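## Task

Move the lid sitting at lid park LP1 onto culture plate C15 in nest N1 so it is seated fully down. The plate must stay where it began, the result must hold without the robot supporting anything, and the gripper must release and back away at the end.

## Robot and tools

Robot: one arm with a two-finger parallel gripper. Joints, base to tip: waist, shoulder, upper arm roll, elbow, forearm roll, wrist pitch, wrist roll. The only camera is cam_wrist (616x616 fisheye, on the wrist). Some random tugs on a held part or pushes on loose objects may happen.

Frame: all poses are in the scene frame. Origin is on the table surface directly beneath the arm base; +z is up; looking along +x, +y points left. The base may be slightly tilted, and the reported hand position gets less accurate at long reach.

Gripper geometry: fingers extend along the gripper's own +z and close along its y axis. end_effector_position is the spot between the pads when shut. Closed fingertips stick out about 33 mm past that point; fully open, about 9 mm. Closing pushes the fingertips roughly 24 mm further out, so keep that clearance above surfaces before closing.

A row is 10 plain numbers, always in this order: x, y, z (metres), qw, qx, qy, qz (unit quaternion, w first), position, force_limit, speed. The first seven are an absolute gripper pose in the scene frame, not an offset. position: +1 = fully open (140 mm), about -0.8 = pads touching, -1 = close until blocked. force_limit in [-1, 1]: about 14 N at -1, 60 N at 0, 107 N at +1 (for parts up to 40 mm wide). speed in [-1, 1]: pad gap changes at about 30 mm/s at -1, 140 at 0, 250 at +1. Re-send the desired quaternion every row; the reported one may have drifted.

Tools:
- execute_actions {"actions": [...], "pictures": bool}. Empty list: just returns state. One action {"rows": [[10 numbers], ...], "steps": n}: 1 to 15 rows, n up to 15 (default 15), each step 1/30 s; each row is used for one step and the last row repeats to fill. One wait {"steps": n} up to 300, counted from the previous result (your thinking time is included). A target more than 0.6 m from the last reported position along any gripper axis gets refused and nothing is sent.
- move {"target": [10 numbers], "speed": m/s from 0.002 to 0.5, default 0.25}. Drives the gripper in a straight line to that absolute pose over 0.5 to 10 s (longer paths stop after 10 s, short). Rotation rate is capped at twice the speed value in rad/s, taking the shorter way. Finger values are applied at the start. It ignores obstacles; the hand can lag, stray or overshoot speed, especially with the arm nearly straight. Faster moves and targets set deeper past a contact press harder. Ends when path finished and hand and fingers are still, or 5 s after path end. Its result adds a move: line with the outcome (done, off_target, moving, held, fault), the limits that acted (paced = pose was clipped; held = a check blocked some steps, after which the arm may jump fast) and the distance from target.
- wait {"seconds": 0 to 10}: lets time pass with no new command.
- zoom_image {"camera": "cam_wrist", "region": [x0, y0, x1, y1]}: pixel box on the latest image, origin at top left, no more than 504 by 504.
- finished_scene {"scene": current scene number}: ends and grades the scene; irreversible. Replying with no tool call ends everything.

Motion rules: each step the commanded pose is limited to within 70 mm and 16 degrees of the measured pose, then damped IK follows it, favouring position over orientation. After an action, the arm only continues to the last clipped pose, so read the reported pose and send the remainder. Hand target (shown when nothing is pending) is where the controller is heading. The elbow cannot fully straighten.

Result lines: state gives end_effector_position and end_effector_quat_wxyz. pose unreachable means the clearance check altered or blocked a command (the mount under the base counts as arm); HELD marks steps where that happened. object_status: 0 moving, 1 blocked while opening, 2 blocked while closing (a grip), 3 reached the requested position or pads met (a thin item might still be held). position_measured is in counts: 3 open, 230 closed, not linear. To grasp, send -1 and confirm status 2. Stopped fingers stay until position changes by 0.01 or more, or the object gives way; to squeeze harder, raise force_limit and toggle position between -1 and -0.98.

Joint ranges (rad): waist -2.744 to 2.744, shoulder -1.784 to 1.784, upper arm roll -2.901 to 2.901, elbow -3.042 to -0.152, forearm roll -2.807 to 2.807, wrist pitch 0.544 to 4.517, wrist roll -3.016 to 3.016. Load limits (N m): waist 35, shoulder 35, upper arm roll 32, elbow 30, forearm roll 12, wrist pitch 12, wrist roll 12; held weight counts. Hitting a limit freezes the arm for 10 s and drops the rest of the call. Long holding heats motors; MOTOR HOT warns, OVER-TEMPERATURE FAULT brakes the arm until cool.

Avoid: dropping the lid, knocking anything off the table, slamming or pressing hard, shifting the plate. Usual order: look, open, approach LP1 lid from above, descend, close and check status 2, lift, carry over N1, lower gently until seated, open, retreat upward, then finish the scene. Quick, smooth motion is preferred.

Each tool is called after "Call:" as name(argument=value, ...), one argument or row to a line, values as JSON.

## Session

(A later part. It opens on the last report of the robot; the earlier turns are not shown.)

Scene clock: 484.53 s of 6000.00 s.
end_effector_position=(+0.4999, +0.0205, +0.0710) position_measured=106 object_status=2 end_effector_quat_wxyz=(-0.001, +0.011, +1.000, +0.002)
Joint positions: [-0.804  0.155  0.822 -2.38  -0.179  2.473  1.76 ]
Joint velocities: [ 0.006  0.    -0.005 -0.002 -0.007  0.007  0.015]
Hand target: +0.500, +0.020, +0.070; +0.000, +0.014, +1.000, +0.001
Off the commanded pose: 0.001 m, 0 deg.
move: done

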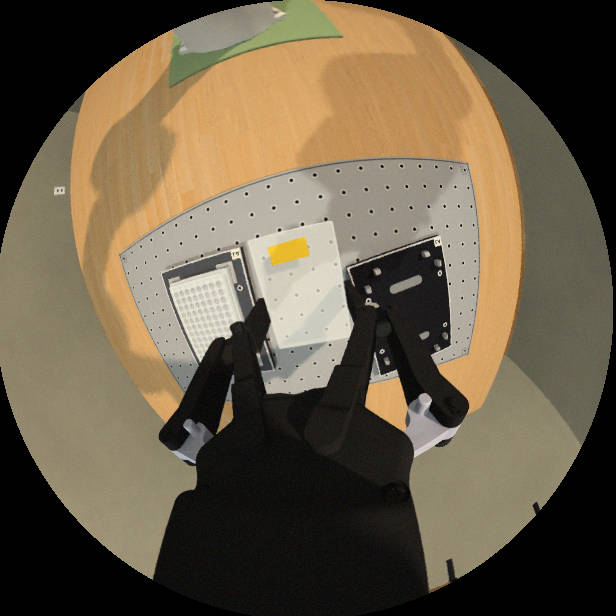

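Call:
move(
  target=[0.5270, -0.0990, 0.093, 0, 0.013, 0.9999, 0, -0.98, 0.3, -0.5],
  speed=0.08,
)

Call:
execute_actions(
  actions=[
    {"rows": [[0.5270, -0.0990, 0.0915, 0, 0.013, 0.9999, 0, -0.98, 0.3, -0.5],[0.5270, -0.0990, 0.0905, 0, 0.013, 0.9999, 0, -0.98, 0.3, -0.5],[0.5270, -0.0990, 0.0895, 0, 0.013, 0.9999, 0, -0.98, 0.3, -0.5],[0.5270, -0.0990, 0.0885, 0, 0.013, 0.9999, 0, -0.98, 0.3, -0.5],[0.5270, -0.0990, 0.0875, 0, 0.013, 0.9999, 0, -0.98, 0.3, -0.5],[0.5270, -0.0990, 0.0865, 0, 0.013, 0.9999, 0, -0.98, 0.3, -0.5],[0.5270, -0.0990, 0.0855, 0, 0.013, 0.9999, 0, -0.98, 0.3, -0.5],[0.5270, -0.0990, 0.0845, 0, 0.013, 0.9999, 0, -0.98, 0.3, -0.5],[0.5270, -0.0990, 0.0835, 0, 0.013, 0.9999, 0, -0.98, 0.3, -0.5],[0.5270, -0.0990, 0.0825, 0, 0.013, 0.9999, 0, -0.98, 0.3, -0.5],[0.5270, -0.0990, 0.0815, 0, 0.013, 0.9999, 0, -0.98, 0.3, -0.5],[0.5270, -0.0990, 0.0805, 0, 0.013, 0.9999, 0, -0.98, 0.3, -0.5],[0.5270, -0.0990, 0.080, 0, 0.013, 0.9999, 0, -0.98, 0.3, -0.5]], "steps": 15},
  ],
  pictures=false,
)

Call:
execute_actions(
  actions=[
    {"rows": [[0.5270, -0.0990, 0.080, 0, 0.013, 0.9999, 0, -0.98, 0.3, -0.5]], "steps": 15},
  ],
  pictures=false,
)

Call:
execute_actions(
  actions=[
    {"rows": [[0.5270, -0.0990, 0.080, 0, 0.013, 0.9999, 0, -0.98, 0.3, -0.5]], "steps": 10},
  ],
)

Scene clock: 506.60 s of 6000.00 s.
end_effector_position=(+0.5092, -0.0109, +0.0787) position_measured=106 object_status=2 end_effector_quat_wxyz=(-0.019, +0.004, +1.000, +0.023)
Joint positions: [-0.875  0.199  0.819 -2.303 -0.148  2.391  1.642]
Joint velocities: [ 0.     0.001 -0.001  0.    -0.001  0.001 -0.001]
Hand target: +0.510, -0.013, +0.079; -0.018, +0.004, +1.000, +0.022
Off the commanded pose: 0.091 m, 4 deg.
TORQUE FAULT: the external load on joint 5 (forearm roll) reached its load limit, and the arm stopped for 10 seconds. The arm's remaining commands of this call were not run. The gripper holds where it stopped, with its grip as last carried out, and the arm accepts commands again: back off and push less far. The arm stops again, at the same cost, whenever a joint's load reaches its limit.
After step 90, 7.63 s passed at rest.
move: fault; limits=paced

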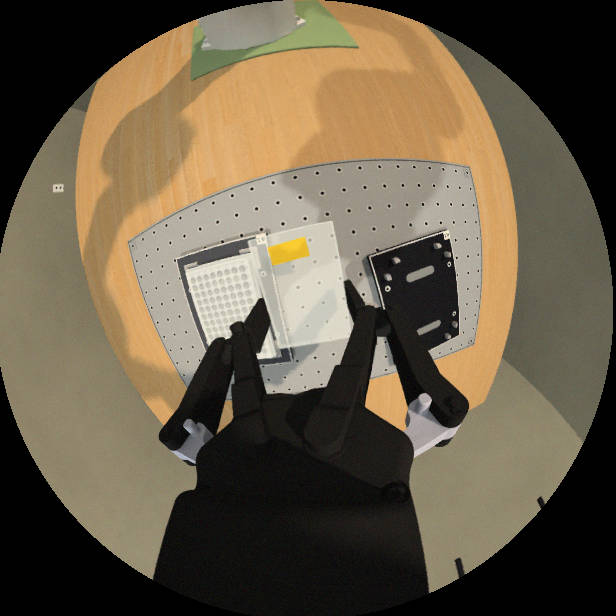

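not run: a fault stop came before this call.

not run: a fault stop came before this call.

not run: a fault stop came before this call.

Call:
move(
  target=[0.5092, -0.005, 0.125, 0, 0.013, 0.9999, 0, -0.98, 0.3, -0.5],
  speed=0.04,
)

Scene clock: 510.07 s of 6000.00 s.
end_effector_position=(+0.5113, -0.0067, +0.1256) position_measured=106 object_status=2 end_effector_quat_wxyz=(+0.003, +0.016, +1.000, -0.002)
Joint positions: [-0.88   0.037  0.856 -2.319 -0.044  2.346  1.622]
Joint velocities: [-0.    -0.001  0.001 -0.004  0.011 -0.011 -0.009]
Hand target: +0.509, -0.005, +0.125; -0.000, +0.012, +1.000, -0.000
Off the commanded pose: 0.003 m, 1 deg.
move: done

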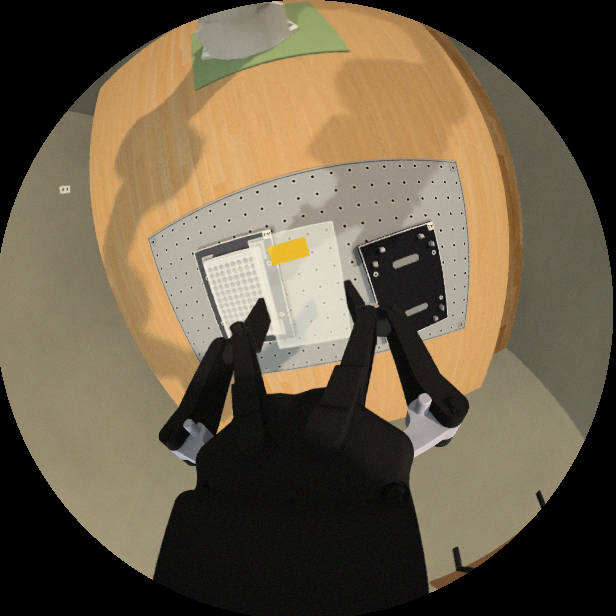

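Call:
zoom_image(
  camera="cam_wrist",
  region=[190, 215, 340, 350],
)

Region (190, 215, 340, 350) of cam_wrist's 616x616 image, scaled by 3.360, with more detail than that image has; it fills the top 454 rows of this view, and the rest is white.

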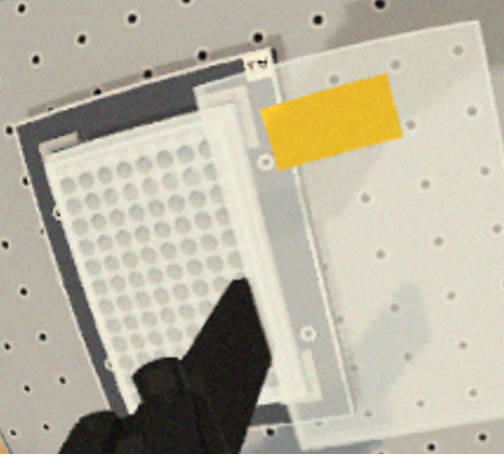

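Call:
move(
  target=[0.5210, -0.0990, 0.11, 0, 0.013, 0.9999, 0, -0.98, 0.3, -0.5],
  speed=0.08,
)

Call:
zoom_image(
  camera="cam_wrist",
  region=[210, 180, 410, 360],
)

Scene clock: 515.73 s of 6000.00 s.
end_effector_position=(+0.5206, -0.0987, +0.1092) position_measured=106 object_status=2 end_effector_quat_wxyz=(-0.001, +0.022, +1.000, +0.001)
Joint positions: [-0.967  0.15   0.772 -2.255 -0.147  2.351  1.532]
Joint velocities: [-0.001  0.    -0.     0.001 -0.007 -0.001 -0.027]
Hand target: +0.523, -0.100, +0.110; +0.001, +0.014, +1.000, -0.001
Off the commanded pose: 0.001 m, 1 deg.
After step 90, 1.13 s passed at rest.
move: done

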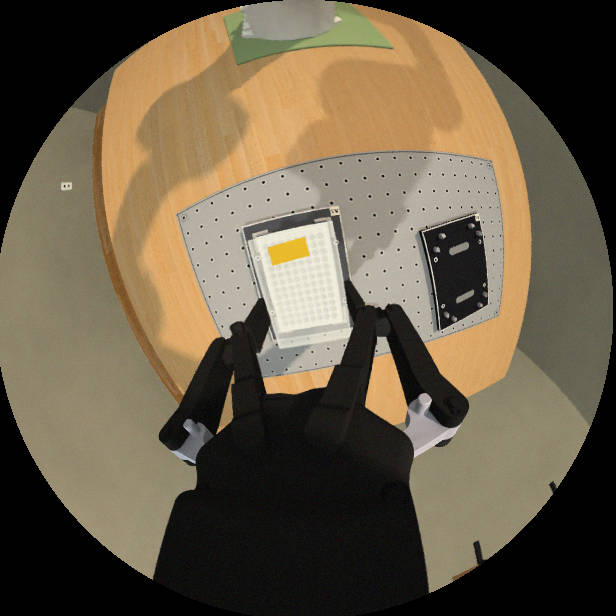

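Region (210, 180, 410, 360) of cam_wrist's 616x616 image, scaled by 2.520, with more detail than that image has; it fills the top 454 rows of this view, and the rest is white.

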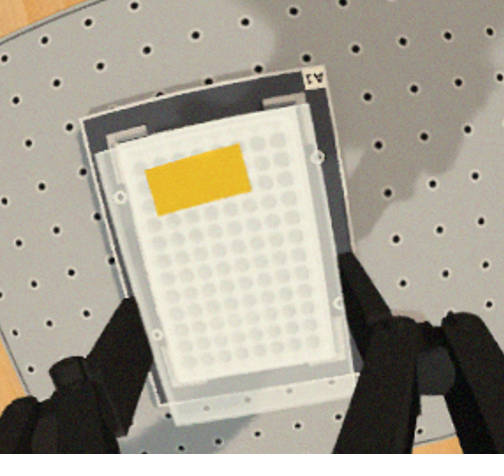

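Call:
move(
  target=[0.5212, -0.0992, 0.080, 0, 0.013, 0.9999, 0, -0.98, 0.3, -0.5],
  speed=0.012,
)

Call:
zoom_image(
  camera="cam_wrist",
  region=[225, 195, 375, 355],
)

Scene clock: 520.73 s of 6000.00 s.
end_effector_position=(+0.5218, -0.0988, +0.0831) position_measured=106 object_status=2 end_effector_quat_wxyz=(+0.000, +0.011, +1.000, -0.000)
Joint positions: [-0.943  0.213  0.744 -2.268 -0.218  2.411  1.561]
Joint velocities: [ 0.004 -0.    -0.002  0.001 -0.005  0.004  0.01 ]
Hand target: +0.521, -0.099, +0.080; +0.000, +0.013, +1.000, +0.000
Off the commanded pose: 0.003 m, 0 deg.
move: done

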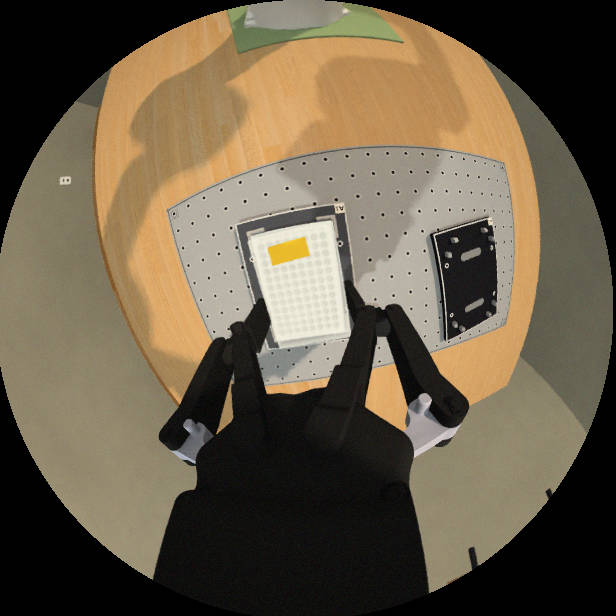

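Region (225, 195, 375, 355) of cam_wrist's 616x616 image, scaled by 3.150, with more detail than that image has; it fills the left 472 columns of this view, and the rest is white.

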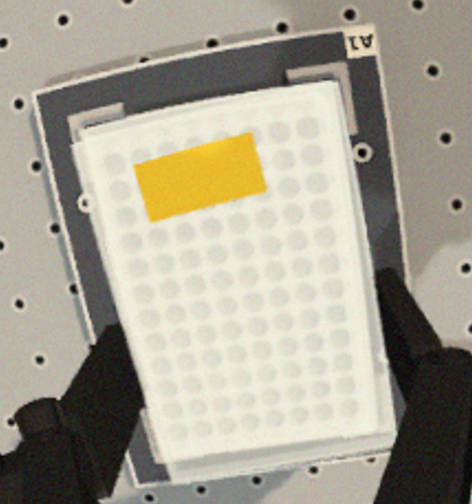

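Call:
execute_actions(
  actions=[
    {"rows": [[0.5212, -0.0992, 0.080, 0, 0.013, 0.9999, 0, -0.98, 0.3, -0.5]], "steps": 12},
  ],
  pictures=false,
)

Scene clock: 522.57 s of 6000.00 s.
end_effector_position=(+0.5221, -0.0989, +0.0831) position_measured=106 object_status=2 end_effector_quat_wxyz=(+0.000, +0.012, +1.000, -0.000)
Joint positions: [-0.942  0.213  0.744 -2.268 -0.219  2.411  1.563]
Joint velocities: [ 0.001  0.001 -0.     0.    -0.001  0.001  0.001]
Hand target: +0.521, -0.099, +0.080; -0.000, +0.013, +1.000, +0.000
Off the commanded pose: 0.003 m, 0 deg.
Steps of this call (steps 1 to 43: nothing new was sent; steps 44 to 55: all 12 steps of this action). Readings (end_effector_position | what the end effector reports):
44: (+0.5221, -0.0989, +0.0831) | position_measured=106 object_status=2
45: (+0.5221, -0.0989, +0.0831) | position_measured=106 object_status=2
47: (+0.5221, -0.0989, +0.0831) | position_measured=106 object_status=2
51: (+0.5221, -0.0989, +0.0831) | position_measured=106 object_status=2
55: the state above

Call:
move(
  target=[0.5221, -0.0989, 0.095, 0, 0.013, 0.9999, 0, -0.98, 0.3, -0.5],
  speed=0.03,
)

Call:
move(
  target=[0.5275, -0.0990, 0.095, 0, 0.013, 0.9999, 0, -0.98, 0.3, -0.5],
  speed=0.02,
)

Call:
move(
  target=[0.5275, -0.0990, 0.080, 0, 0.013, 0.9999, 0, -0.98, 0.3, -0.5],
  speed=0.006,
)

Scene clock: 525.40 s of 6000.00 s.
end_effector_position=(+0.5226, -0.0995, +0.0940) position_measured=106 object_status=2 end_effector_quat_wxyz=(+0.001, +0.016, +1.000, -0.002)
Joint positions: [-0.952  0.187  0.755 -2.263 -0.193  2.391  1.553]
Joint velocities: [-0.005  0.001  0.003  0.     0.008 -0.013 -0.012]
Hand target: +0.522, -0.099, +0.095; -0.000, +0.013, +1.000, -0.000
Off the commanded pose: 0.001 m, 0 deg.
move: done

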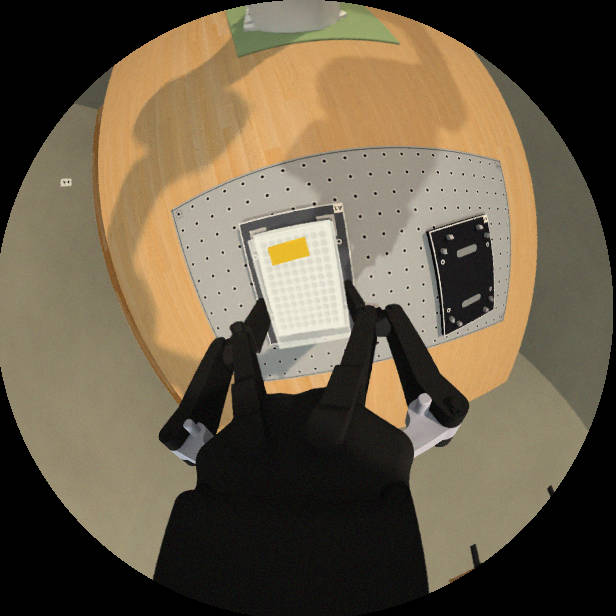

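Scene clock: 526.10 s of 6000.00 s.
end_effector_position=(+0.5282, -0.0979, +0.0953) position_measured=106 object_status=2 end_effector_quat_wxyz=(+0.002, +0.013, +1.000, +0.001)
Joint positions: [-0.948  0.202  0.755 -2.244 -0.197  2.383  1.552]
Joint velocities: [ 0.     0.003  0.     0.002 -0.003 -0.008 -0.   ]
Hand target: +0.527, -0.099, +0.095; +0.000, +0.013, +1.000, +0.000
Off the commanded pose: 0.001 m, 0 deg.
move: done

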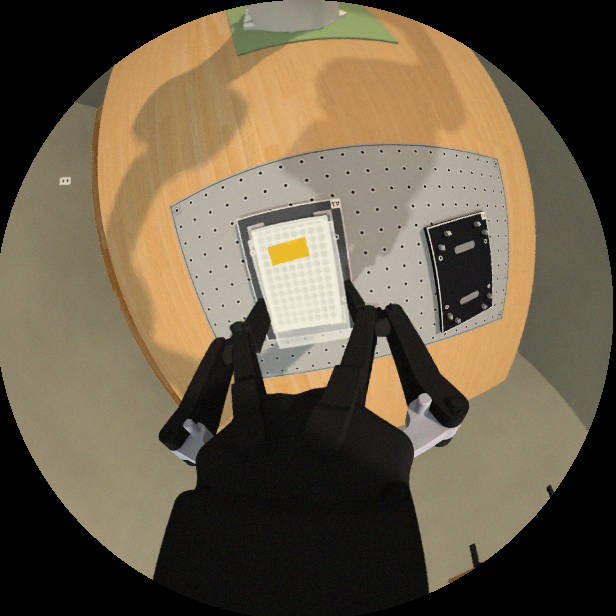

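Scene clock: 528.87 s of 6000.00 s.
end_effector_position=(+0.5280, -0.0983, +0.0831) position_measured=106 object_status=2 end_effector_quat_wxyz=(-0.000, +0.011, +1.000, -0.000)
Joint positions: [-0.928  0.231  0.734 -2.246 -0.232  2.402  1.574]
Joint velocities: [ 0.002  0.    -0.001  0.    -0.001  0.     0.005]
Hand target: +0.528, -0.099, +0.080; +0.000, +0.013, +1.000, +0.000
Off the commanded pose: 0.003 m, 0 deg.
move: done

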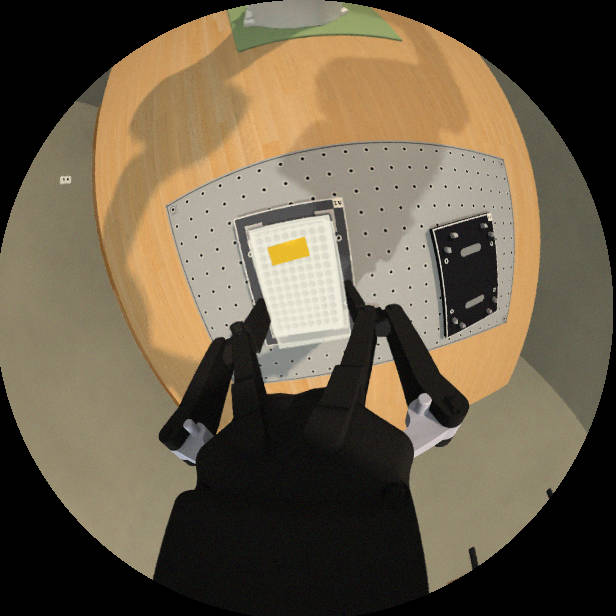

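Call:
move(
  target=[0.5212, -0.1008, 0.087, 0, 0.013, 0.9999, 0, -0.98, 0.3, -0.5],
  speed=0.015,
)

Call:
execute_actions(
  actions=[
    {"rows": [[0.5212, -0.1008, 0.086, 0, 0.013, 0.9999, 0, -0.98, 0.3, -0.5],[0.5212, -0.1008, 0.0855, 0, 0.013, 0.9999, 0, -0.98, 0.3, -0.5],[0.5212, -0.1008, 0.085, 0, 0.013, 0.9999, 0, -0.98, 0.3, -0.5],[0.5212, -0.1008, 0.0845, 0, 0.013, 0.9999, 0, -0.98, 0.3, -0.5],[0.5212, -0.1008, 0.084, 0, 0.013, 0.9999, 0, -0.98, 0.3, -0.5],[0.5212, -0.1008, 0.0835, 0, 0.013, 0.9999, 0, -0.98, 0.3, -0.5],[0.5212, -0.1008, 0.083, 0, 0.013, 0.9999, 0, -0.98, 0.3, -0.5],[0.5212, -0.1008, 0.0825, 0, 0.013, 0.9999, 0, -0.98, 0.3, -0.5],[0.5212, -0.1008, 0.082, 0, 0.013, 0.9999, 0, -0.98, 0.3, -0.5],[0.5212, -0.1008, 0.0815, 0, 0.013, 0.9999, 0, -0.98, 0.3, -0.5],[0.5212, -0.1008, 0.081, 0, 0.013, 0.9999, 0, -0.98, 0.3, -0.5],[0.5212, -0.1008, 0.0805, 0, 0.013, 0.9999, 0, -0.98, 0.3, -0.5],[0.5212, -0.1008, 0.080, 0, 0.013, 0.9999, 0, -0.98, 0.3, -0.5],[0.5212, -0.1008, 0.0795, 0, 0.013, 0.9999, 0, -0.98, 0.3, -0.5],[0.5212, -0.1008, 0.079, 0, 0.013, 0.9999, 0, -0.98, 0.3, -0.5]], "steps": 15},
  ],
  pictures=false,
)

Scene clock: 541.33 s of 6000.00 s.
end_effector_position=(+0.5219, -0.1022, +0.0870) position_measured=106 object_status=2 end_effector_quat_wxyz=(+0.000, +0.016, +1.000, -0.002)
Joint positions: [-0.946  0.204  0.744 -2.264 -0.212  2.403  1.563]
Joint velocities: [-0.008 -0.001  0.01  -0.004  0.006 -0.001 -0.014]
Hand target: +0.521, -0.101, +0.087; -0.000, +0.013, +1.000, -0.000
Off the commanded pose: 0.002 m, 0 deg.
After step 90, 8.70 s passed at rest.
move: done

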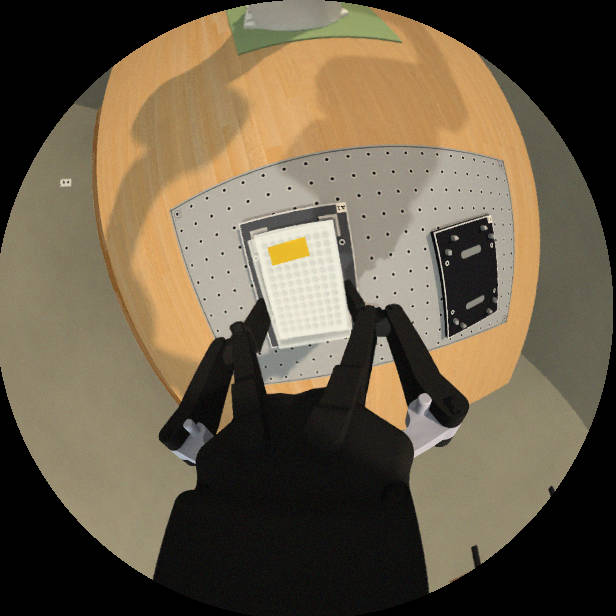

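Scene clock: 541.83 s of 6000.00 s.
end_effector_position=(+0.5214, -0.1007, +0.0829) position_measured=106 object_status=2 end_effector_quat_wxyz=(-0.000, +0.014, +1.000, -0.000)
Joint positions: [-0.946  0.214  0.743 -2.267 -0.218  2.41   1.562]
Joint velocities: [ 0.009  0.008 -0.005  0.    -0.031  0.013  0.008]
Hand target: +0.521, -0.101, +0.079; -0.000, +0.013, +1.000, +0.000
Off the commanded pose: 0.004 m, 0 deg.
Steps of this call (steps 1 to 15: all 15 steps of this action). Readings (end_effector_position | what the end effector reports):
1: (+0.5219, -0.1021, +0.0870) | position_measured=106 object_status=2
2: (+0.5217, -0.1021, +0.0868) | position_measured=106 object_status=2
4: (+0.5215, -0.1019, +0.0864) | position_measured=106 object_status=2
8: (+0.5210, -0.1009, +0.0846) | position_measured=106 object_status=2
15: the state above

Call:
execute_actions(
  actions=[
    {"rows": [[0.5212, -0.1008, 0.079, 0, 0.013, 0.9999, 0, -0.98, 0.3, -0.5]], "steps": 12},
  ],
  pictures=false,
)

Scene clock: 543.13 s of 6000.00 s.
end_effector_position=(+0.5220, -0.1008, +0.0828) position_measured=106 object_status=2 end_effector_quat_wxyz=(+0.000, +0.013, +1.000, -0.001)
Joint positions: [-0.945  0.214  0.743 -2.267 -0.222  2.412  1.564]
Joint velocities: [-0.001 -0.001 -0.001 -0.001 -0.001  0.001  0.001]
Hand target: +0.521, -0.101, +0.079; +0.000, +0.013, +1.000, +0.000
Off the commanded pose: 0.004 m, 0 deg.
Steps of this call (steps 1 to 27: nothing new was sent; steps 28 to 39: all 12 steps of this action). Readings (end_effector_position | what the end effector reports):
28: (+0.5220, -0.1008, +0.0828) | position_measured=106 object_status=2
29: (+0.5220, -0.1008, +0.0828) | position_measured=106 object_status=2
31: (+0.5220, -0.1008, +0.0828) | position_measured=106 object_status=2
35: (+0.5220, -0.1008, +0.0828) | position_measured=106 object_status=2
39: the state above

Call:
move(
  target=[0.5202, -0.0998, 0.088, 0, 0.013, 0.9999, 0, -0.98, 0.3, -0.5],
  speed=0.015,
)

Call:
execute_actions(
  actions=[
    {"rows": [[0.5202, -0.0998, 0.087, 0, 0.013, 0.9999, 0, -0.98, 0.3, -0.5],[0.5202, -0.0998, 0.0865, 0, 0.013, 0.9999, 0, -0.98, 0.3, -0.5],[0.5202, -0.0998, 0.086, 0, 0.013, 0.9999, 0, -0.98, 0.3, -0.5],[0.5202, -0.0998, 0.0855, 0, 0.013, 0.9999, 0, -0.98, 0.3, -0.5],[0.5202, -0.0998, 0.085, 0, 0.013, 0.9999, 0, -0.98, 0.3, -0.5],[0.5202, -0.0998, 0.0845, 0, 0.013, 0.9999, 0, -0.98, 0.3, -0.5],[0.5202, -0.0998, 0.084, 0, 0.013, 0.9999, 0, -0.98, 0.3, -0.5],[0.5202, -0.0998, 0.0835, 0, 0.013, 0.9999, 0, -0.98, 0.3, -0.5],[0.5202, -0.0998, 0.083, 0, 0.013, 0.9999, 0, -0.98, 0.3, -0.5],[0.5202, -0.0998, 0.0825, 0, 0.013, 0.9999, 0, -0.98, 0.3, -0.5],[0.5202, -0.0998, 0.082, 0, 0.013, 0.9999, 0, -0.98, 0.3, -0.5],[0.5202, -0.0998, 0.0815, 0, 0.013, 0.9999, 0, -0.98, 0.3, -0.5],[0.5202, -0.0998, 0.081, 0, 0.013, 0.9999, 0, -0.98, 0.3, -0.5],[0.5202, -0.0998, 0.0805, 0, 0.013, 0.9999, 0, -0.98, 0.3, -0.5],[0.5202, -0.0998, 0.080, 0, 0.013, 0.9999, 0, -0.98, 0.3, -0.5]], "steps": 15},
  ],
  pictures=false,
)

Scene clock: 565.47 s of 6000.00 s.
end_effector_position=(+0.5224, -0.1010, +0.0885) position_measured=106 object_status=2 end_effector_quat_wxyz=(+0.003, +0.015, +1.000, -0.002)
Joint positions: [-0.951  0.198  0.75  -2.269 -0.207  2.407  1.559]
Joint velocities: [-0.004  0.001  0.004 -0.001  0.007 -0.005 -0.009]
Hand target: +0.520, -0.100, +0.088; -0.000, +0.013, +1.000, -0.000
Off the commanded pose: 0.003 m, 0 deg.
After step 90, 18.63 s passed at rest.
move: done

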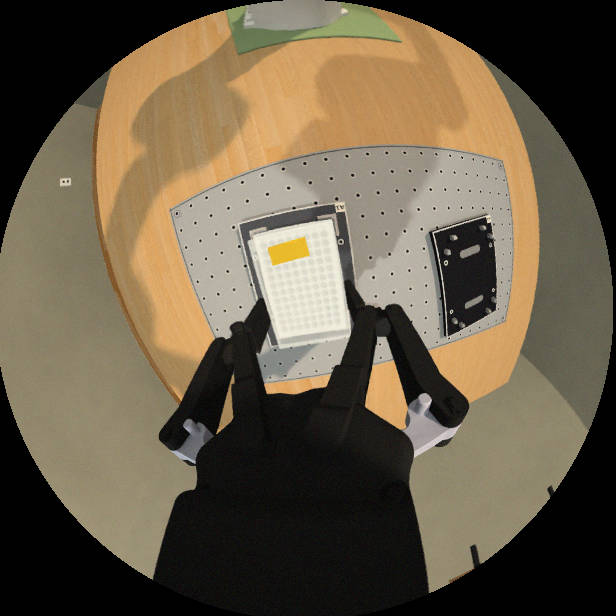

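Scene clock: 565.97 s of 6000.00 s.
end_effector_position=(+0.5203, -0.0994, +0.0831) position_measured=106 object_status=2 end_effector_quat_wxyz=(-0.001, +0.013, +1.000, +0.001)
Joint positions: [-0.95   0.21   0.749 -2.271 -0.214  2.41   1.559]
Joint velocities: [ 0.012  0.007 -0.004  0.    -0.034  0.01   0.011]
Hand target: +0.520, -0.100, +0.080; +0.000, +0.013, +1.000, +0.000
Off the commanded pose: 0.003 m, 0 deg.
Steps of this call (steps 1 to 15: all 15 steps of this action). Readings (end_effector_position | what the end effector reports):
1: (+0.5223, -0.1010, +0.0884) | position_measured=106 object_status=2
2: (+0.5222, -0.1009, +0.0883) | position_measured=106 object_status=2
4: (+0.5219, -0.1007, +0.0878) | position_measured=106 object_status=2
8: (+0.5208, -0.0998, +0.0858) | position_measured=106 object_status=2
15: the state above

Call:
execute_actions(
  actions=[
    {"rows": [[0.5202, -0.0998, 0.080, 0, 0.013, 0.9999, 0, -0.98, 0.3, -0.5]], "steps": 12},
  ],
  pictures=false,
)

Scene clock: 567.37 s of 6000.00 s.
end_effector_position=(+0.5209, -0.0995, +0.0830) position_measured=106 object_status=2 end_effector_quat_wxyz=(+0.000, +0.012, +1.000, -0.001)
Joint positions: [-0.949  0.21   0.748 -2.271 -0.218  2.412  1.562]
Joint velocities: [-0.    -0.    -0.002  0.001  0.     0.    -0.001]
Hand target: +0.520, -0.100, +0.080; +0.000, +0.013, +1.000, +0.000
Off the commanded pose: 0.003 m, 0 deg.
Steps of this call (steps 1 to 30: nothing new was sent; steps 31 to 42: all 12 steps of this action). Readings (end_effector_position | what the end effector reports):
31: (+0.5209, -0.0995, +0.0830) | position_measured=106 object_status=2
32: (+0.5209, -0.0995, +0.0830) | position_measured=106 object_status=2
34: (+0.5209, -0.0995, +0.0830) | position_measured=106 object_status=2
38: (+0.5209, -0.0995, +0.0830) | position_measured=106 object_status=2
42: the state above

Call:
execute_actions(
  actions=[
    {"rows": [[0.5210, -0.0998, 0.081, 0, 0.013, 0.9999, 0, -0.98, 0.3, -0.5],[0.5214, -0.0998, 0.081, 0, 0.013, 0.9999, 0, -0.98, 0.3, -0.5],[0.5218, -0.0998, 0.081, 0, 0.013, 0.9999, 0, -0.98, 0.3, -0.5],[0.5222, -0.0998, 0.081, 0, 0.013, 0.9999, 0, -0.98, 0.3, -0.5],[0.5226, -0.0998, 0.081, 0, 0.013, 0.9999, 0, -0.98, 0.3, -0.5],[0.5230, -0.0998, 0.081, 0, 0.013, 0.9999, 0, -0.98, 0.3, -0.5]], "steps": 15},
  ],
  pictures=false,
)

Scene clock: 586.63 s of 6000.00 s.
end_effector_position=(+0.5237, -0.0998, +0.0832) position_measured=106 object_status=2 end_effector_quat_wxyz=(+0.001, +0.012, +1.000, -0.000)
Joint positions: [-0.946  0.217  0.746 -2.264 -0.223  2.412  1.564]
Joint velocities: [ 0.002 -0.001 -0.001  0.    -0.001  0.002  0.002]
Hand target: +0.523, -0.100, +0.081; +0.000, +0.013, +1.000, +0.000
Off the commanded pose: 0.002 m, 0 deg.
Steps of this call (steps 1 to 90: nothing new was sent; then 15.77 s passed at rest; steps 91 to 105: all 15 steps of this action). Readings (end_effector_position | what the end effector reports):
91: (+0.5209, -0.0995, +0.0830) | position_measured=106 object_status=2
92: (+0.5211, -0.0995, +0.0831) | position_measured=106 object_status=2
94: (+0.5217, -0.0996, +0.0831) | position_measured=106 object_status=2
98: (+0.5232, -0.0998, +0.0832) | position_measured=106 object_status=2
105: the state above

Call:
execute_actions(
  actions=[
    {"rows": [[0.5225, -0.0998, 0.081, 0, 0.013, 0.9999, 0, -0.98, 0.3, -0.5],[0.5220, -0.0998, 0.081, 0, 0.013, 0.9999, 0, -0.98, 0.3, -0.5],[0.5215, -0.0998, 0.081, 0, 0.013, 0.9999, 0, -0.98, 0.3, -0.5],[0.5210, -0.0998, 0.081, 0, 0.013, 0.9999, 0, -0.98, 0.3, -0.5],[0.5205, -0.0998, 0.081, 0, 0.013, 0.9999, 0, -0.98, 0.3, -0.5],[0.5200, -0.0998, 0.081, 0, 0.013, 0.9999, 0, -0.98, 0.3, -0.5],[0.5195, -0.0998, 0.081, 0, 0.013, 0.9999, 0, -0.98, 0.3, -0.5],[0.5190, -0.0998, 0.081, 0, 0.013, 0.9999, 0, -0.98, 0.3, -0.5]], "steps": 15},
  ],
  pictures=false,
)

Scene clock: 592.50 s of 6000.00 s.
end_effector_position=(+0.5213, -0.1008, +0.0830) position_measured=106 object_status=2 end_effector_quat_wxyz=(+0.002, +0.012, +1.000, -0.002)
Joint positions: [-0.947  0.209  0.746 -2.273 -0.222  2.417  1.564]
Joint velocities: [-0.001 -0.001  0.002 -0.002  0.001  0.004 -0.   ]
Hand target: +0.519, -0.100, +0.081; -0.000, +0.013, +1.000, -0.000
Off the commanded pose: 0.003 m, 0 deg.
Steps of this call (steps 1 to 90: nothing new was sent; then 2.37 s passed at rest; steps 91 to 105: all 15 steps of this action). Readings (end_effector_position | what the end effector reports):
91: (+0.5237, -0.0998, +0.0832) | position_measured=106 object_status=2
92: (+0.5237, -0.0999, +0.0832) | position_measured=106 object_status=2
94: (+0.5236, -0.0999, +0.0832) | position_measured=106 object_status=2
98: (+0.5224, -0.1003, +0.0832) | position_measured=106 object_status=2
105: the state above

Call:
execute_actions(
  actions=[
    {"rows": [[0.5185, -0.0995, 0.081, 0, 0.013, 0.9999, 0, -0.98, 0.3, -0.5],[0.5180, -0.0995, 0.081, 0, 0.013, 0.9999, 0, -0.98, 0.3, -0.5],[0.5175, -0.0995, 0.081, 0, 0.013, 0.9999, 0, -0.98, 0.3, -0.5],[0.5170, -0.0995, 0.081, 0, 0.013, 0.9999, 0, -0.98, 0.3, -0.5]], "steps": 15},
  ],
  pictures=false,
)

Scene clock: 595.37 s of 6000.00 s.
end_effector_position=(+0.5180, -0.1010, +0.0818) position_measured=106 object_status=2 end_effector_quat_wxyz=(+0.000, +0.015, +1.000, -0.002)
Joint positions: [-0.952  0.204  0.748 -2.282 -0.217  2.42   1.564]
Joint velocities: [-0.003 -0.001  0.003 -0.001 -0.001  0.002  0.001]
Hand target: +0.517, -0.100, +0.081; -0.000, +0.013, +1.000, -0.000
Off the commanded pose: 0.002 m, 0 deg.
Steps of this call (steps 1 to 71: nothing new was sent; steps 72 to 86: all 15 steps of this action). Readings (end_effector_position | what the end effector reports):
72: (+0.5212, -0.1008, +0.0831) | position_measured=106 object_status=2
73: (+0.5210, -0.1008, +0.0830) | position_measured=106 object_status=2
75: (+0.5199, -0.1009, +0.0828) | position_measured=106 object_status=2
79: (+0.5182, -0.1010, +0.0820) | position_measured=106 object_status=2
86: the state above

Call:
execute_actions(
  actions=[
    {"rows": [[0.5170, -0.0995, 0.080, 0, 0.013, 0.9999, 0, -0.98, 0.3, -0.5],[0.5170, -0.0995, 0.079, 0, 0.013, 0.9999, 0, -0.98, 0.3, -0.5]], "steps": 15},
  ],
)

Scene clock: 597.90 s of 6000.00 s.
end_effector_position=(+0.5183, -0.1008, +0.0812) position_measured=106 object_status=2 end_effector_quat_wxyz=(+0.001, +0.015, +1.000, -0.001)
Joint positions: [-0.953  0.206  0.748 -2.283 -0.217  2.422  1.564]
Joint velocities: [-0.001  0.002  0.001  0.001 -0.     0.001  0.001]
Hand target: +0.517, -0.100, +0.079; -0.000, +0.013, +1.000, -0.000
Off the commanded pose: 0.003 m, 0 deg.
Steps of this call (steps 1 to 61: nothing new was sent; steps 62 to 76: all 15 steps of this action). Readings (end_effector_position | what the end effector reports):
62: (+0.5181, -0.1009, +0.0818) | position_measured=106 object_status=2
63: (+0.5181, -0.1009, +0.0817) | position_measured=106 object_status=2
65: (+0.5182, -0.1007, +0.0814) | position_measured=106 object_status=2
69: (+0.5183, -0.1008, +0.0813) | position_measured=106 object_status=2
76: the state above

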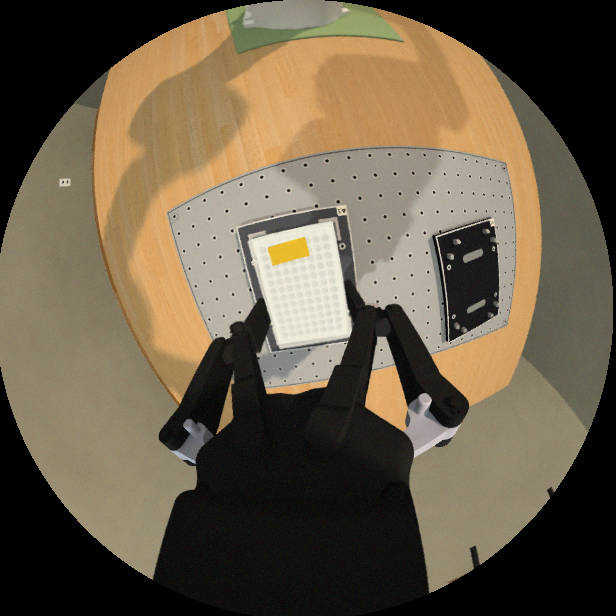

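Call:
zoom_image(
  camera="cam_wrist",
  region=[225, 195, 375, 355],
)

Region (225, 195, 375, 355) of cam_wrist's 616x616 image, scaled by 3.150, with more detail than that image has; it fills the left 472 columns of this view, and the rest is white.

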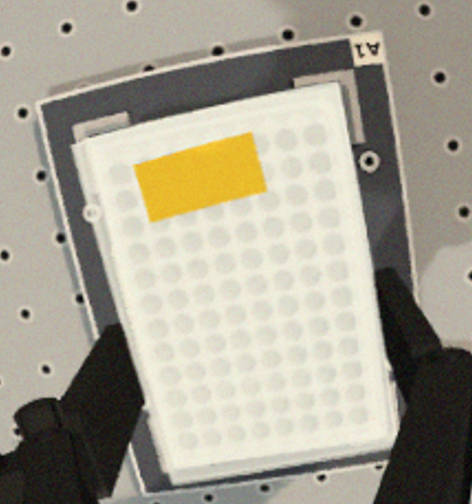

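Call:
execute_actions(
  actions=[
    {"rows": [[0.5175, -0.0995, 0.079, 0, 0.013, 0.9999, 0, -0.98, 0.3, -0.5],[0.5180, -0.0995, 0.079, 0, 0.013, 0.9999, 0, -0.98, 0.3, -0.5],[0.5185, -0.0995, 0.079, 0, 0.013, 0.9999, 0, -0.98, 0.3, -0.5],[0.5190, -0.0995, 0.079, 0, 0.013, 0.9999, 0, -0.98, 0.3, -0.5],[0.5195, -0.0995, 0.079, 0, 0.013, 0.9999, 0, -0.98, 0.3, -0.5],[0.5200, -0.0995, 0.079, 0, 0.013, 0.9999, 0, -0.98, 0.3, -0.5]], "steps": 15},
  ],
  pictures=false,
)

Scene clock: 603.97 s of 6000.00 s.
end_effector_position=(+0.5193, -0.1012, +0.0798) position_measured=106 object_status=2 end_effector_quat_wxyz=(+0.000, +0.016, +1.000, +0.000)
Joint positions: [-0.952  0.214  0.746 -2.277 -0.221  2.421  1.566]
Joint velocities: [ 0.002  0.002  0.001  0.002 -0.003 -0.001  0.003]
Hand target: +0.520, -0.099, +0.079; +0.000, +0.013, +1.000, +0.000
Off the commanded pose: 0.002 m, 0 deg.
Steps of this call (steps 1 to 90: nothing new was sent; then 2.57 s passed at rest; steps 91 to 105: all 15 steps of this action). Readings (end_effector_position | what the end effector reports):
91: (+0.5183, -0.1008, +0.0811) | position_measured=106 object_status=2
92: (+0.5183, -0.1008, +0.0810) | position_measured=106 object_status=2
94: (+0.5186, -0.1010, +0.0807) | position_measured=106 object_status=2
98: (+0.5193, -0.1012, +0.0799) | position_measured=106 object_status=2
105: the state above

Call:
execute_actions(
  actions=[
    {"rows": [[0.5195, -0.0995, 0.078, 0, 0.013, 0.9999, 0, -0.98, 0.3, -0.5]], "steps": 15},
  ],
  pictures=false,
)

Scene clock: 607.37 s of 6000.00 s.
end_effector_position=(+0.5192, -0.1012, +0.0793) position_measured=106 object_status=2 end_effector_quat_wxyz=(-0.000, +0.016, +1.000, +0.000)
Joint positions: [-0.952  0.216  0.746 -2.277 -0.223  2.421  1.569]
Joint velocities: [-0.     0.001 -0.001  0.    -0.001  0.     0.   ]
Hand target: +0.519, -0.099, +0.078; +0.000, +0.013, +1.000, +0.000
Off the commanded pose: 0.002 m, 0 deg.
Steps of this call (steps 1 to 87: nothing new was sent; steps 88 to 102: all 15 steps of this action). Readings (end_effector_position | what the end effector reports):
88: (+0.5193, -0.1012, +0.0798) | position_measured=106 object_status=2
89: (+0.5193, -0.1012, +0.0796) | position_measured=106 object_status=2
91: (+0.5192, -0.1012, +0.0794) | position_measured=106 object_status=2
95: (+0.5192, -0.1012, +0.0793) | position_measured=106 object_status=2
102: the state above

Call:
execute_actions(
  actions=[
    {"rows": [[0.5190, -0.1005, 0.078, 0, 0.013, 0.9999, 0, -0.98, 0.3, -0.5],[0.5185, -0.1010, 0.078, 0, 0.013, 0.9999, 0, -0.98, 0.3, -0.5],[0.5180, -0.1015, 0.078, 0, 0.013, 0.9999, 0, -0.98, 0.3, -0.5],[0.5180, -0.1020, 0.078, 0, 0.013, 0.9999, 0, -0.98, 0.3, -0.5],[0.5180, -0.1025, 0.078, 0, 0.013, 0.9999, 0, -0.98, 0.3, -0.5]], "steps": 15},
  ],
  pictures=false,
)

Scene clock: 612.57 s of 6000.00 s.
end_effector_position=(+0.5190, -0.1014, +0.0790) position_measured=106 object_status=2 end_effector_quat_wxyz=(+0.000, +0.016, +1.000, +0.000)
Joint positions: [-0.952  0.216  0.746 -2.278 -0.223  2.422  1.569]
Joint velocities: [-0.002  0.001 -0.002  0.001  0.     0.001  0.001]
Hand target: +0.518, -0.103, +0.078; -0.000, +0.013, +1.000, -0.000
Off the commanded pose: 0.002 m, 0 deg.
Steps of this call (steps 1 to 90: nothing new was sent; then 1.70 s passed at rest; steps 91 to 105: all 15 steps of this action). Readings (end_effector_position | what the end effector reports):
91: (+0.5192, -0.1013, +0.0792) | position_measured=106 object_status=2
92: (+0.5192, -0.1013, +0.0792) | position_measured=106 object_status=2
94: (+0.5191, -0.1014, +0.0791) | position_measured=106 object_status=2
98: (+0.5190, -0.1014, +0.0790) | position_measured=106 object_status=2
105: the state above

Call:
execute_actions(
  actions=[
    {"rows": [[0.5180, -0.1025, 0.0775, 0, 0.013, 0.9999, 0, -0.98, 0.3, -0.5]], "steps": 10},
  ],
)

Call:
zoom_image(
  camera="cam_wrist",
  region=[230, 200, 360, 270],
)

Scene clock: 614.87 s of 6000.00 s.
end_effector_position=(+0.5190, -0.1014, +0.0789) position_measured=106 object_status=2 end_effector_quat_wxyz=(+0.000, +0.016, +1.000, +0.000)
Joint positions: [-0.952  0.216  0.746 -2.278 -0.223  2.423  1.569]
Joint velocities: [-0.     0.001 -0.001 -0.001  0.001  0.001  0.001]
Hand target: +0.518, -0.103, +0.078; -0.000, +0.013, +1.000, -0.000
Off the commanded pose: 0.002 m, 0 deg.
Steps of this call (steps 1 to 59: nothing new was sent; steps 60 to 69: all 10 steps of this action). Readings (end_effector_position | what the end effector reports):
60: (+0.5190, -0.1014, +0.0790) | position_measured=106 object_status=2
61: (+0.5190, -0.1014, +0.0790) | position_measured=106 object_status=2
63: (+0.5190, -0.1014, +0.0790) | position_measured=106 object_status=2
67: (+0.5190, -0.1014, +0.0789) | position_measured=106 object_status=2
69: the state above

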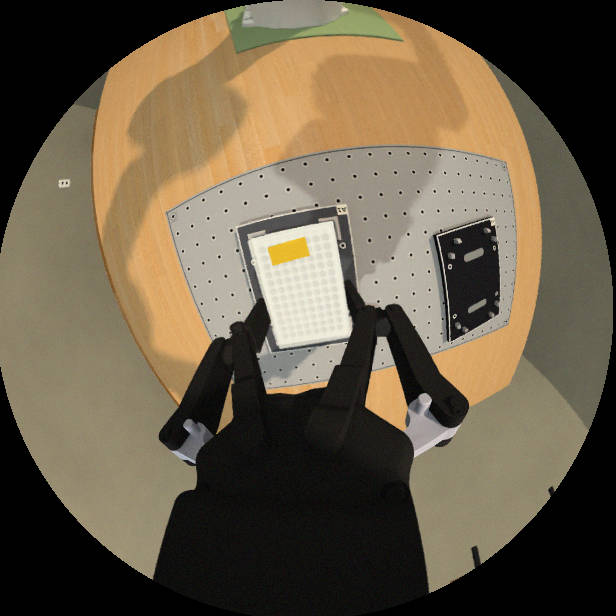

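Region (230, 200, 360, 270) of cam_wrist's 616x616 image, scaled by 3.877, with more detail than that image has; it fills the top 271 rows of this view, and the rest is white.

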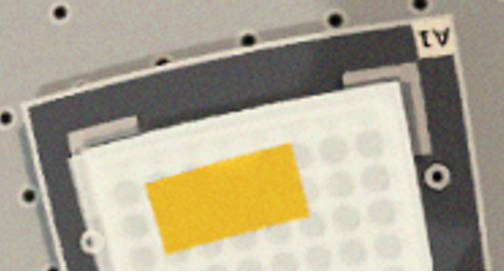

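Call:
execute_actions(
  actions=[
    {"rows": [[0.5190, -0.1014, 0.077, 0, 0.013, 0.9999, 0, -0.98, 0.3, -0.5],[0.5190, -0.1014, 0.0765, 0, 0.013, 0.9999, 0, -0.98, 0.3, -0.5],[0.5190, -0.1014, 0.076, 0, 0.013, 0.9999, 0, -0.98, 0.3, -0.5]], "steps": 15},
  ],
  pictures=false,
)

Scene clock: 620.23 s of 6000.00 s.
end_effector_position=(+0.5189, -0.1014, +0.0777) position_measured=106 object_status=2 end_effector_quat_wxyz=(+0.000, +0.017, +1.000, +0.001)
Joint positions: [-0.952  0.219  0.745 -2.278 -0.226  2.425  1.571]
Joint velocities: [ 0.001 -0.001 -0.     0.    -0.001  0.     0.001]
Hand target: +0.519, -0.101, +0.076; +0.000, +0.013, +1.000, +0.000
Off the commanded pose: 0.002 m, 0 deg.
Steps of this call (steps 1 to 90: nothing new was sent; then 1.87 s passed at rest; steps 91 to 105: all 15 steps of this action). Readings (end_effector_position | what the end effector reports):
91: (+0.5190, -0.1014, +0.0788) | position_measured=106 object_status=2
92: (+0.5190, -0.1014, +0.0785) | position_measured=106 object_status=2
94: (+0.5189, -0.1014, +0.0778) | position_measured=106 object_status=2
98: (+0.5189, -0.1014, +0.0777) | position_measured=106 object_status=2
105: the state above

Call:
execute_actions(
  actions=[
    {"rows": [[0.5189, -0.1014, 0.0775, 0, 0.013, 0.9999, 0, 0.4, 0, -0.3]], "steps": 15},
  ],
  pictures=false,
)

Call:
execute_actions(
  actions=[
    {"rows": [[0.5189, -0.1014, 0.0775, 0, 0.013, 0.9999, 0, 1, 0, 0]], "steps": 15},
  ],
)

Scene clock: 623.57 s of 6000.00 s.
end_effector_position=(+0.5189, -0.1014, +0.0776) position_measured=78 object_status=3 end_effector_quat_wxyz=(-0.000, +0.017, +1.000, +0.000)
Joint positions: [-0.952  0.219  0.745 -2.278 -0.226  2.425  1.571]
Joint velocities: [ 0. -0.  0. -0.  0.  0.  0.]
Hand target: +0.519, -0.101, +0.077; +0.000, +0.013, +1.000, -0.000
Off the commanded pose: 0.000 m, 0 deg.
Steps of this call (steps 1 to 85: nothing new was sent; steps 86 to 100: all 15 steps of this action). Readings (end_effector_position | what the end effector reports):
86: (+0.5189, -0.1014, +0.0777) | position_measured=106 object_status=0
87: (+0.5189, -0.1014, +0.0776) | position_measured=106 object_status=0
89: (+0.5189, -0.1014, +0.0776) | position_measured=90 object_status=0
93: (+0.5189, -0.1014, +0.0776) | position_measured=78 object_status=0
100: the state above

Scene clock: 624.07 s of 6000.00 s.
end_effector_position=(+0.5189, -0.1014, +0.0776) position_measured=3 object_status=0 end_effector_quat_wxyz=(-0.000, +0.017, +1.000, +0.000)
Joint positions: [-0.952  0.219  0.745 -2.278 -0.226  2.425  1.571]
Joint velocities: [-0.     0.001 -0.001 -0.     0.001 -0.    -0.001]
Hand target: +0.519, -0.101, +0.078; +0.000, +0.013, +1.000, -0.000
Off the commanded pose: 0.000 m, 0 deg.
Steps of this call (steps 1 to 15: all 15 steps of this action). Readings (end_effector_position | what the end effector reports):
1: (+0.5189, -0.1014, +0.0776) | position_measured=78 object_status=0
2: (+0.5189, -0.1014, +0.0776) | position_measured=72 object_status=0
4: (+0.5189, -0.1014, +0.0776) | position_measured=57 object_status=0
8: (+0.5189, -0.1014, +0.0776) | position_measured=27 object_status=0
15: the state above

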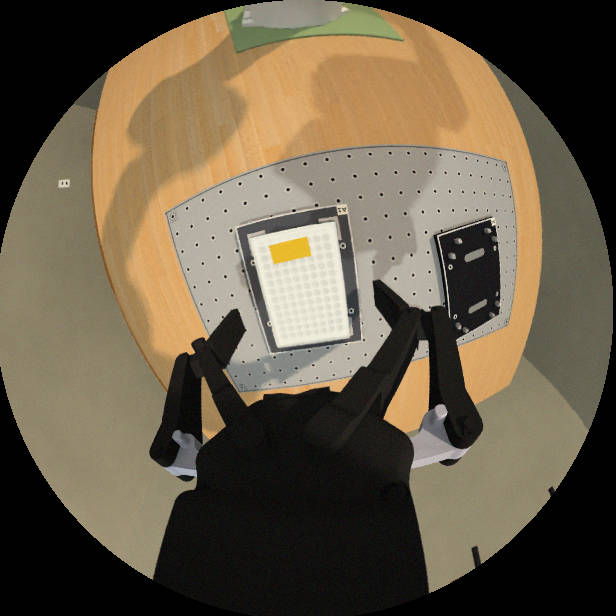

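Released. Retreat straight up and check.

Call:
move(
  target=[0.5189, -0.1014, 0.20, 0, 0.013, 0.9999, 0, 1, 0, 0],
  speed=0.1,
)

Call:
zoom_image(
  camera="cam_wrist",
  region=[220, 200, 400, 340],
)

Scene clock: 627.23 s of 6000.00 s.
end_effector_position=(+0.5191, -0.1014, +0.1990) position_measured=3 object_status=3 end_effector_quat_wxyz=(+0.000, +0.015, +1.000, -0.003)
Joint positions: [-0.995 -0.035  0.786 -2.17   0.022  2.143  1.394]
Joint velocities: [-0.    -0.001 -0.001 -0.     0.001 -0.009 -0.022]
Hand target: +0.518, -0.102, +0.200; -0.001, +0.011, +1.000, -0.001
Off the commanded pose: 0.001 m, 0 deg.
move: done

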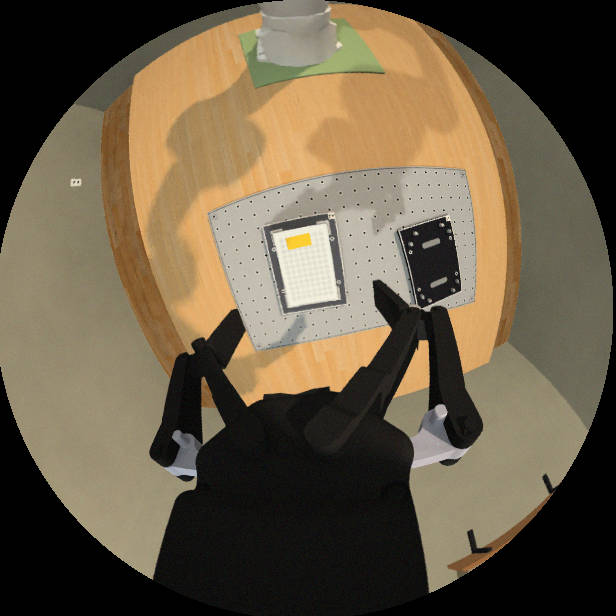

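Region (220, 200, 400, 340) of cam_wrist's 616x616 image, scaled by 2.800, with more detail than that image has.

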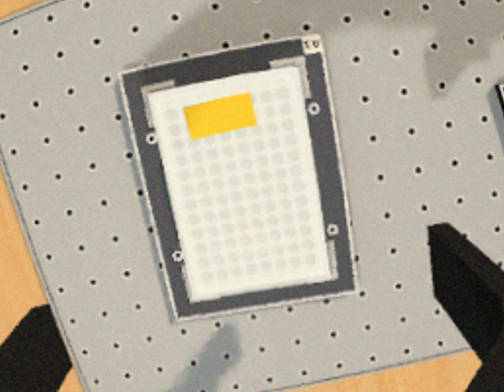

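Call:
move(
  target=[0.5189, -0.1014, 0.100, 0, 0.013, 0.9999, 0, -1, -0.5, 0],
  speed=0.1,
)

Call:
move(
  target=[0.5189, -0.1014, 0.0895, 0, 0.013, 0.9999, 0, -1, -0.5, 0],
  speed=0.005,
)

Scene clock: 633.17 s of 6000.00 s.
end_effector_position=(+0.5182, -0.1002, +0.1006) position_measured=232 object_status=3 end_effector_quat_wxyz=(-0.001, +0.008, +1.000, +0.002)
Joint positions: [-0.963  0.163  0.761 -2.267 -0.156  2.373  1.506]
Joint velocities: [ 0.005 -0.001 -0.007 -0.    -0.006  0.01   0.033]
Hand target: +0.519, -0.101, +0.100; +0.001, +0.014, +1.000, +0.001
Off the commanded pose: 0.001 m, 1 deg.
After step 90, 1.40 s passed at rest.
move: done

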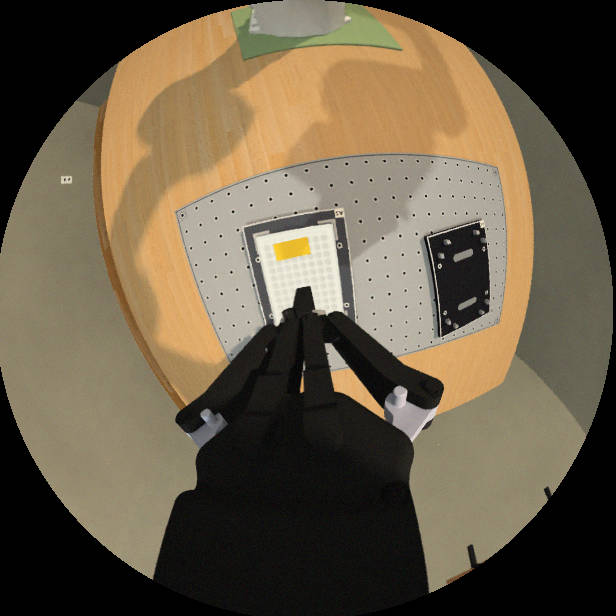

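Scene clock: 635.60 s of 6000.00 s.
end_effector_position=(+0.5193, -0.1008, +0.0915) position_measured=232 object_status=3 end_effector_quat_wxyz=(-0.000, +0.010, +1.000, +0.001)
Joint positions: [-0.952  0.185  0.749 -2.271 -0.185  2.395  1.531]
Joint velocities: [ 0.002 -0.001 -0.001 -0.    -0.001  0.001  0.007]
Hand target: +0.519, -0.101, +0.089; +0.000, +0.013, +1.000, +0.000
Off the commanded pose: 0.002 m, 0 deg.
move: done

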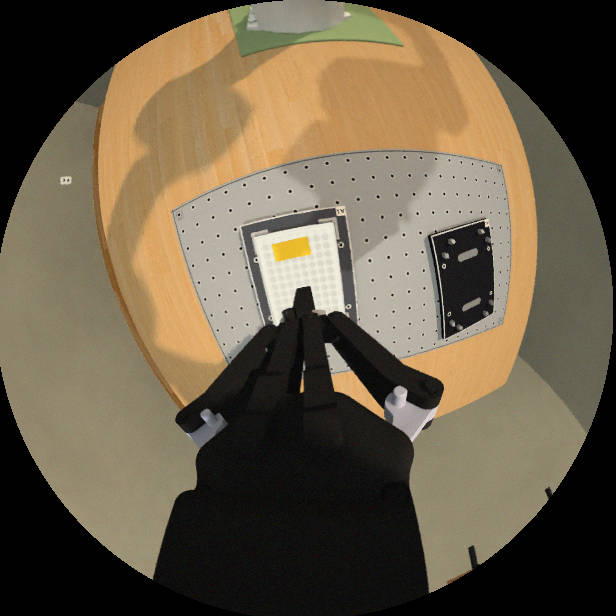

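Call:
move(
  target=[0.5193, -0.1008, 0.22, 0, 0.013, 0.9999, 0, 1, 0, 0],
  speed=0.15,
)

Call:
finished_scene(
  scene=2,
)

Scene clock: 639.70 s of 6000.00 s.
end_effector_position=(+0.5196, -0.1015, +0.2191) position_measured=3 object_status=3 end_effector_quat_wxyz=(+0.001, +0.015, +1.000, -0.003)
Joint positions: [-0.978 -0.062  0.764 -2.138  0.041  2.093  1.381]
Joint velocities: [ 0.     0.    -0.     0.002  0.001 -0.011 -0.02 ]
Hand target: +0.519, -0.101, +0.220; -0.001, +0.011, +1.000, -0.001
Off the commanded pose: 0.001 m, 0 deg.
move: done

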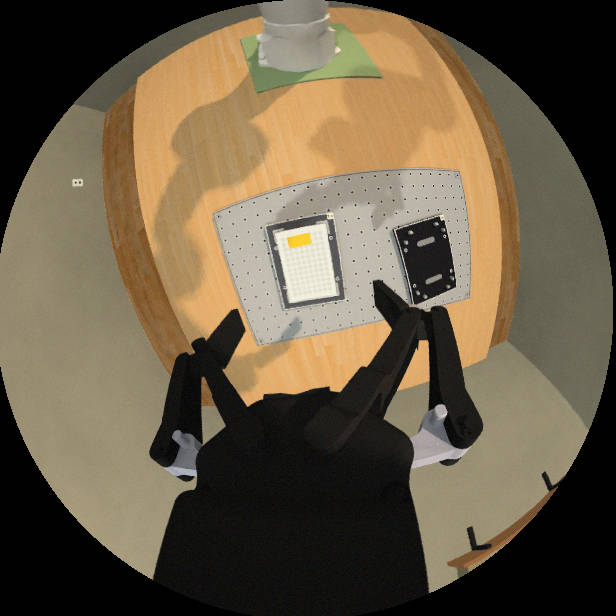

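The scene is finished: the task was done.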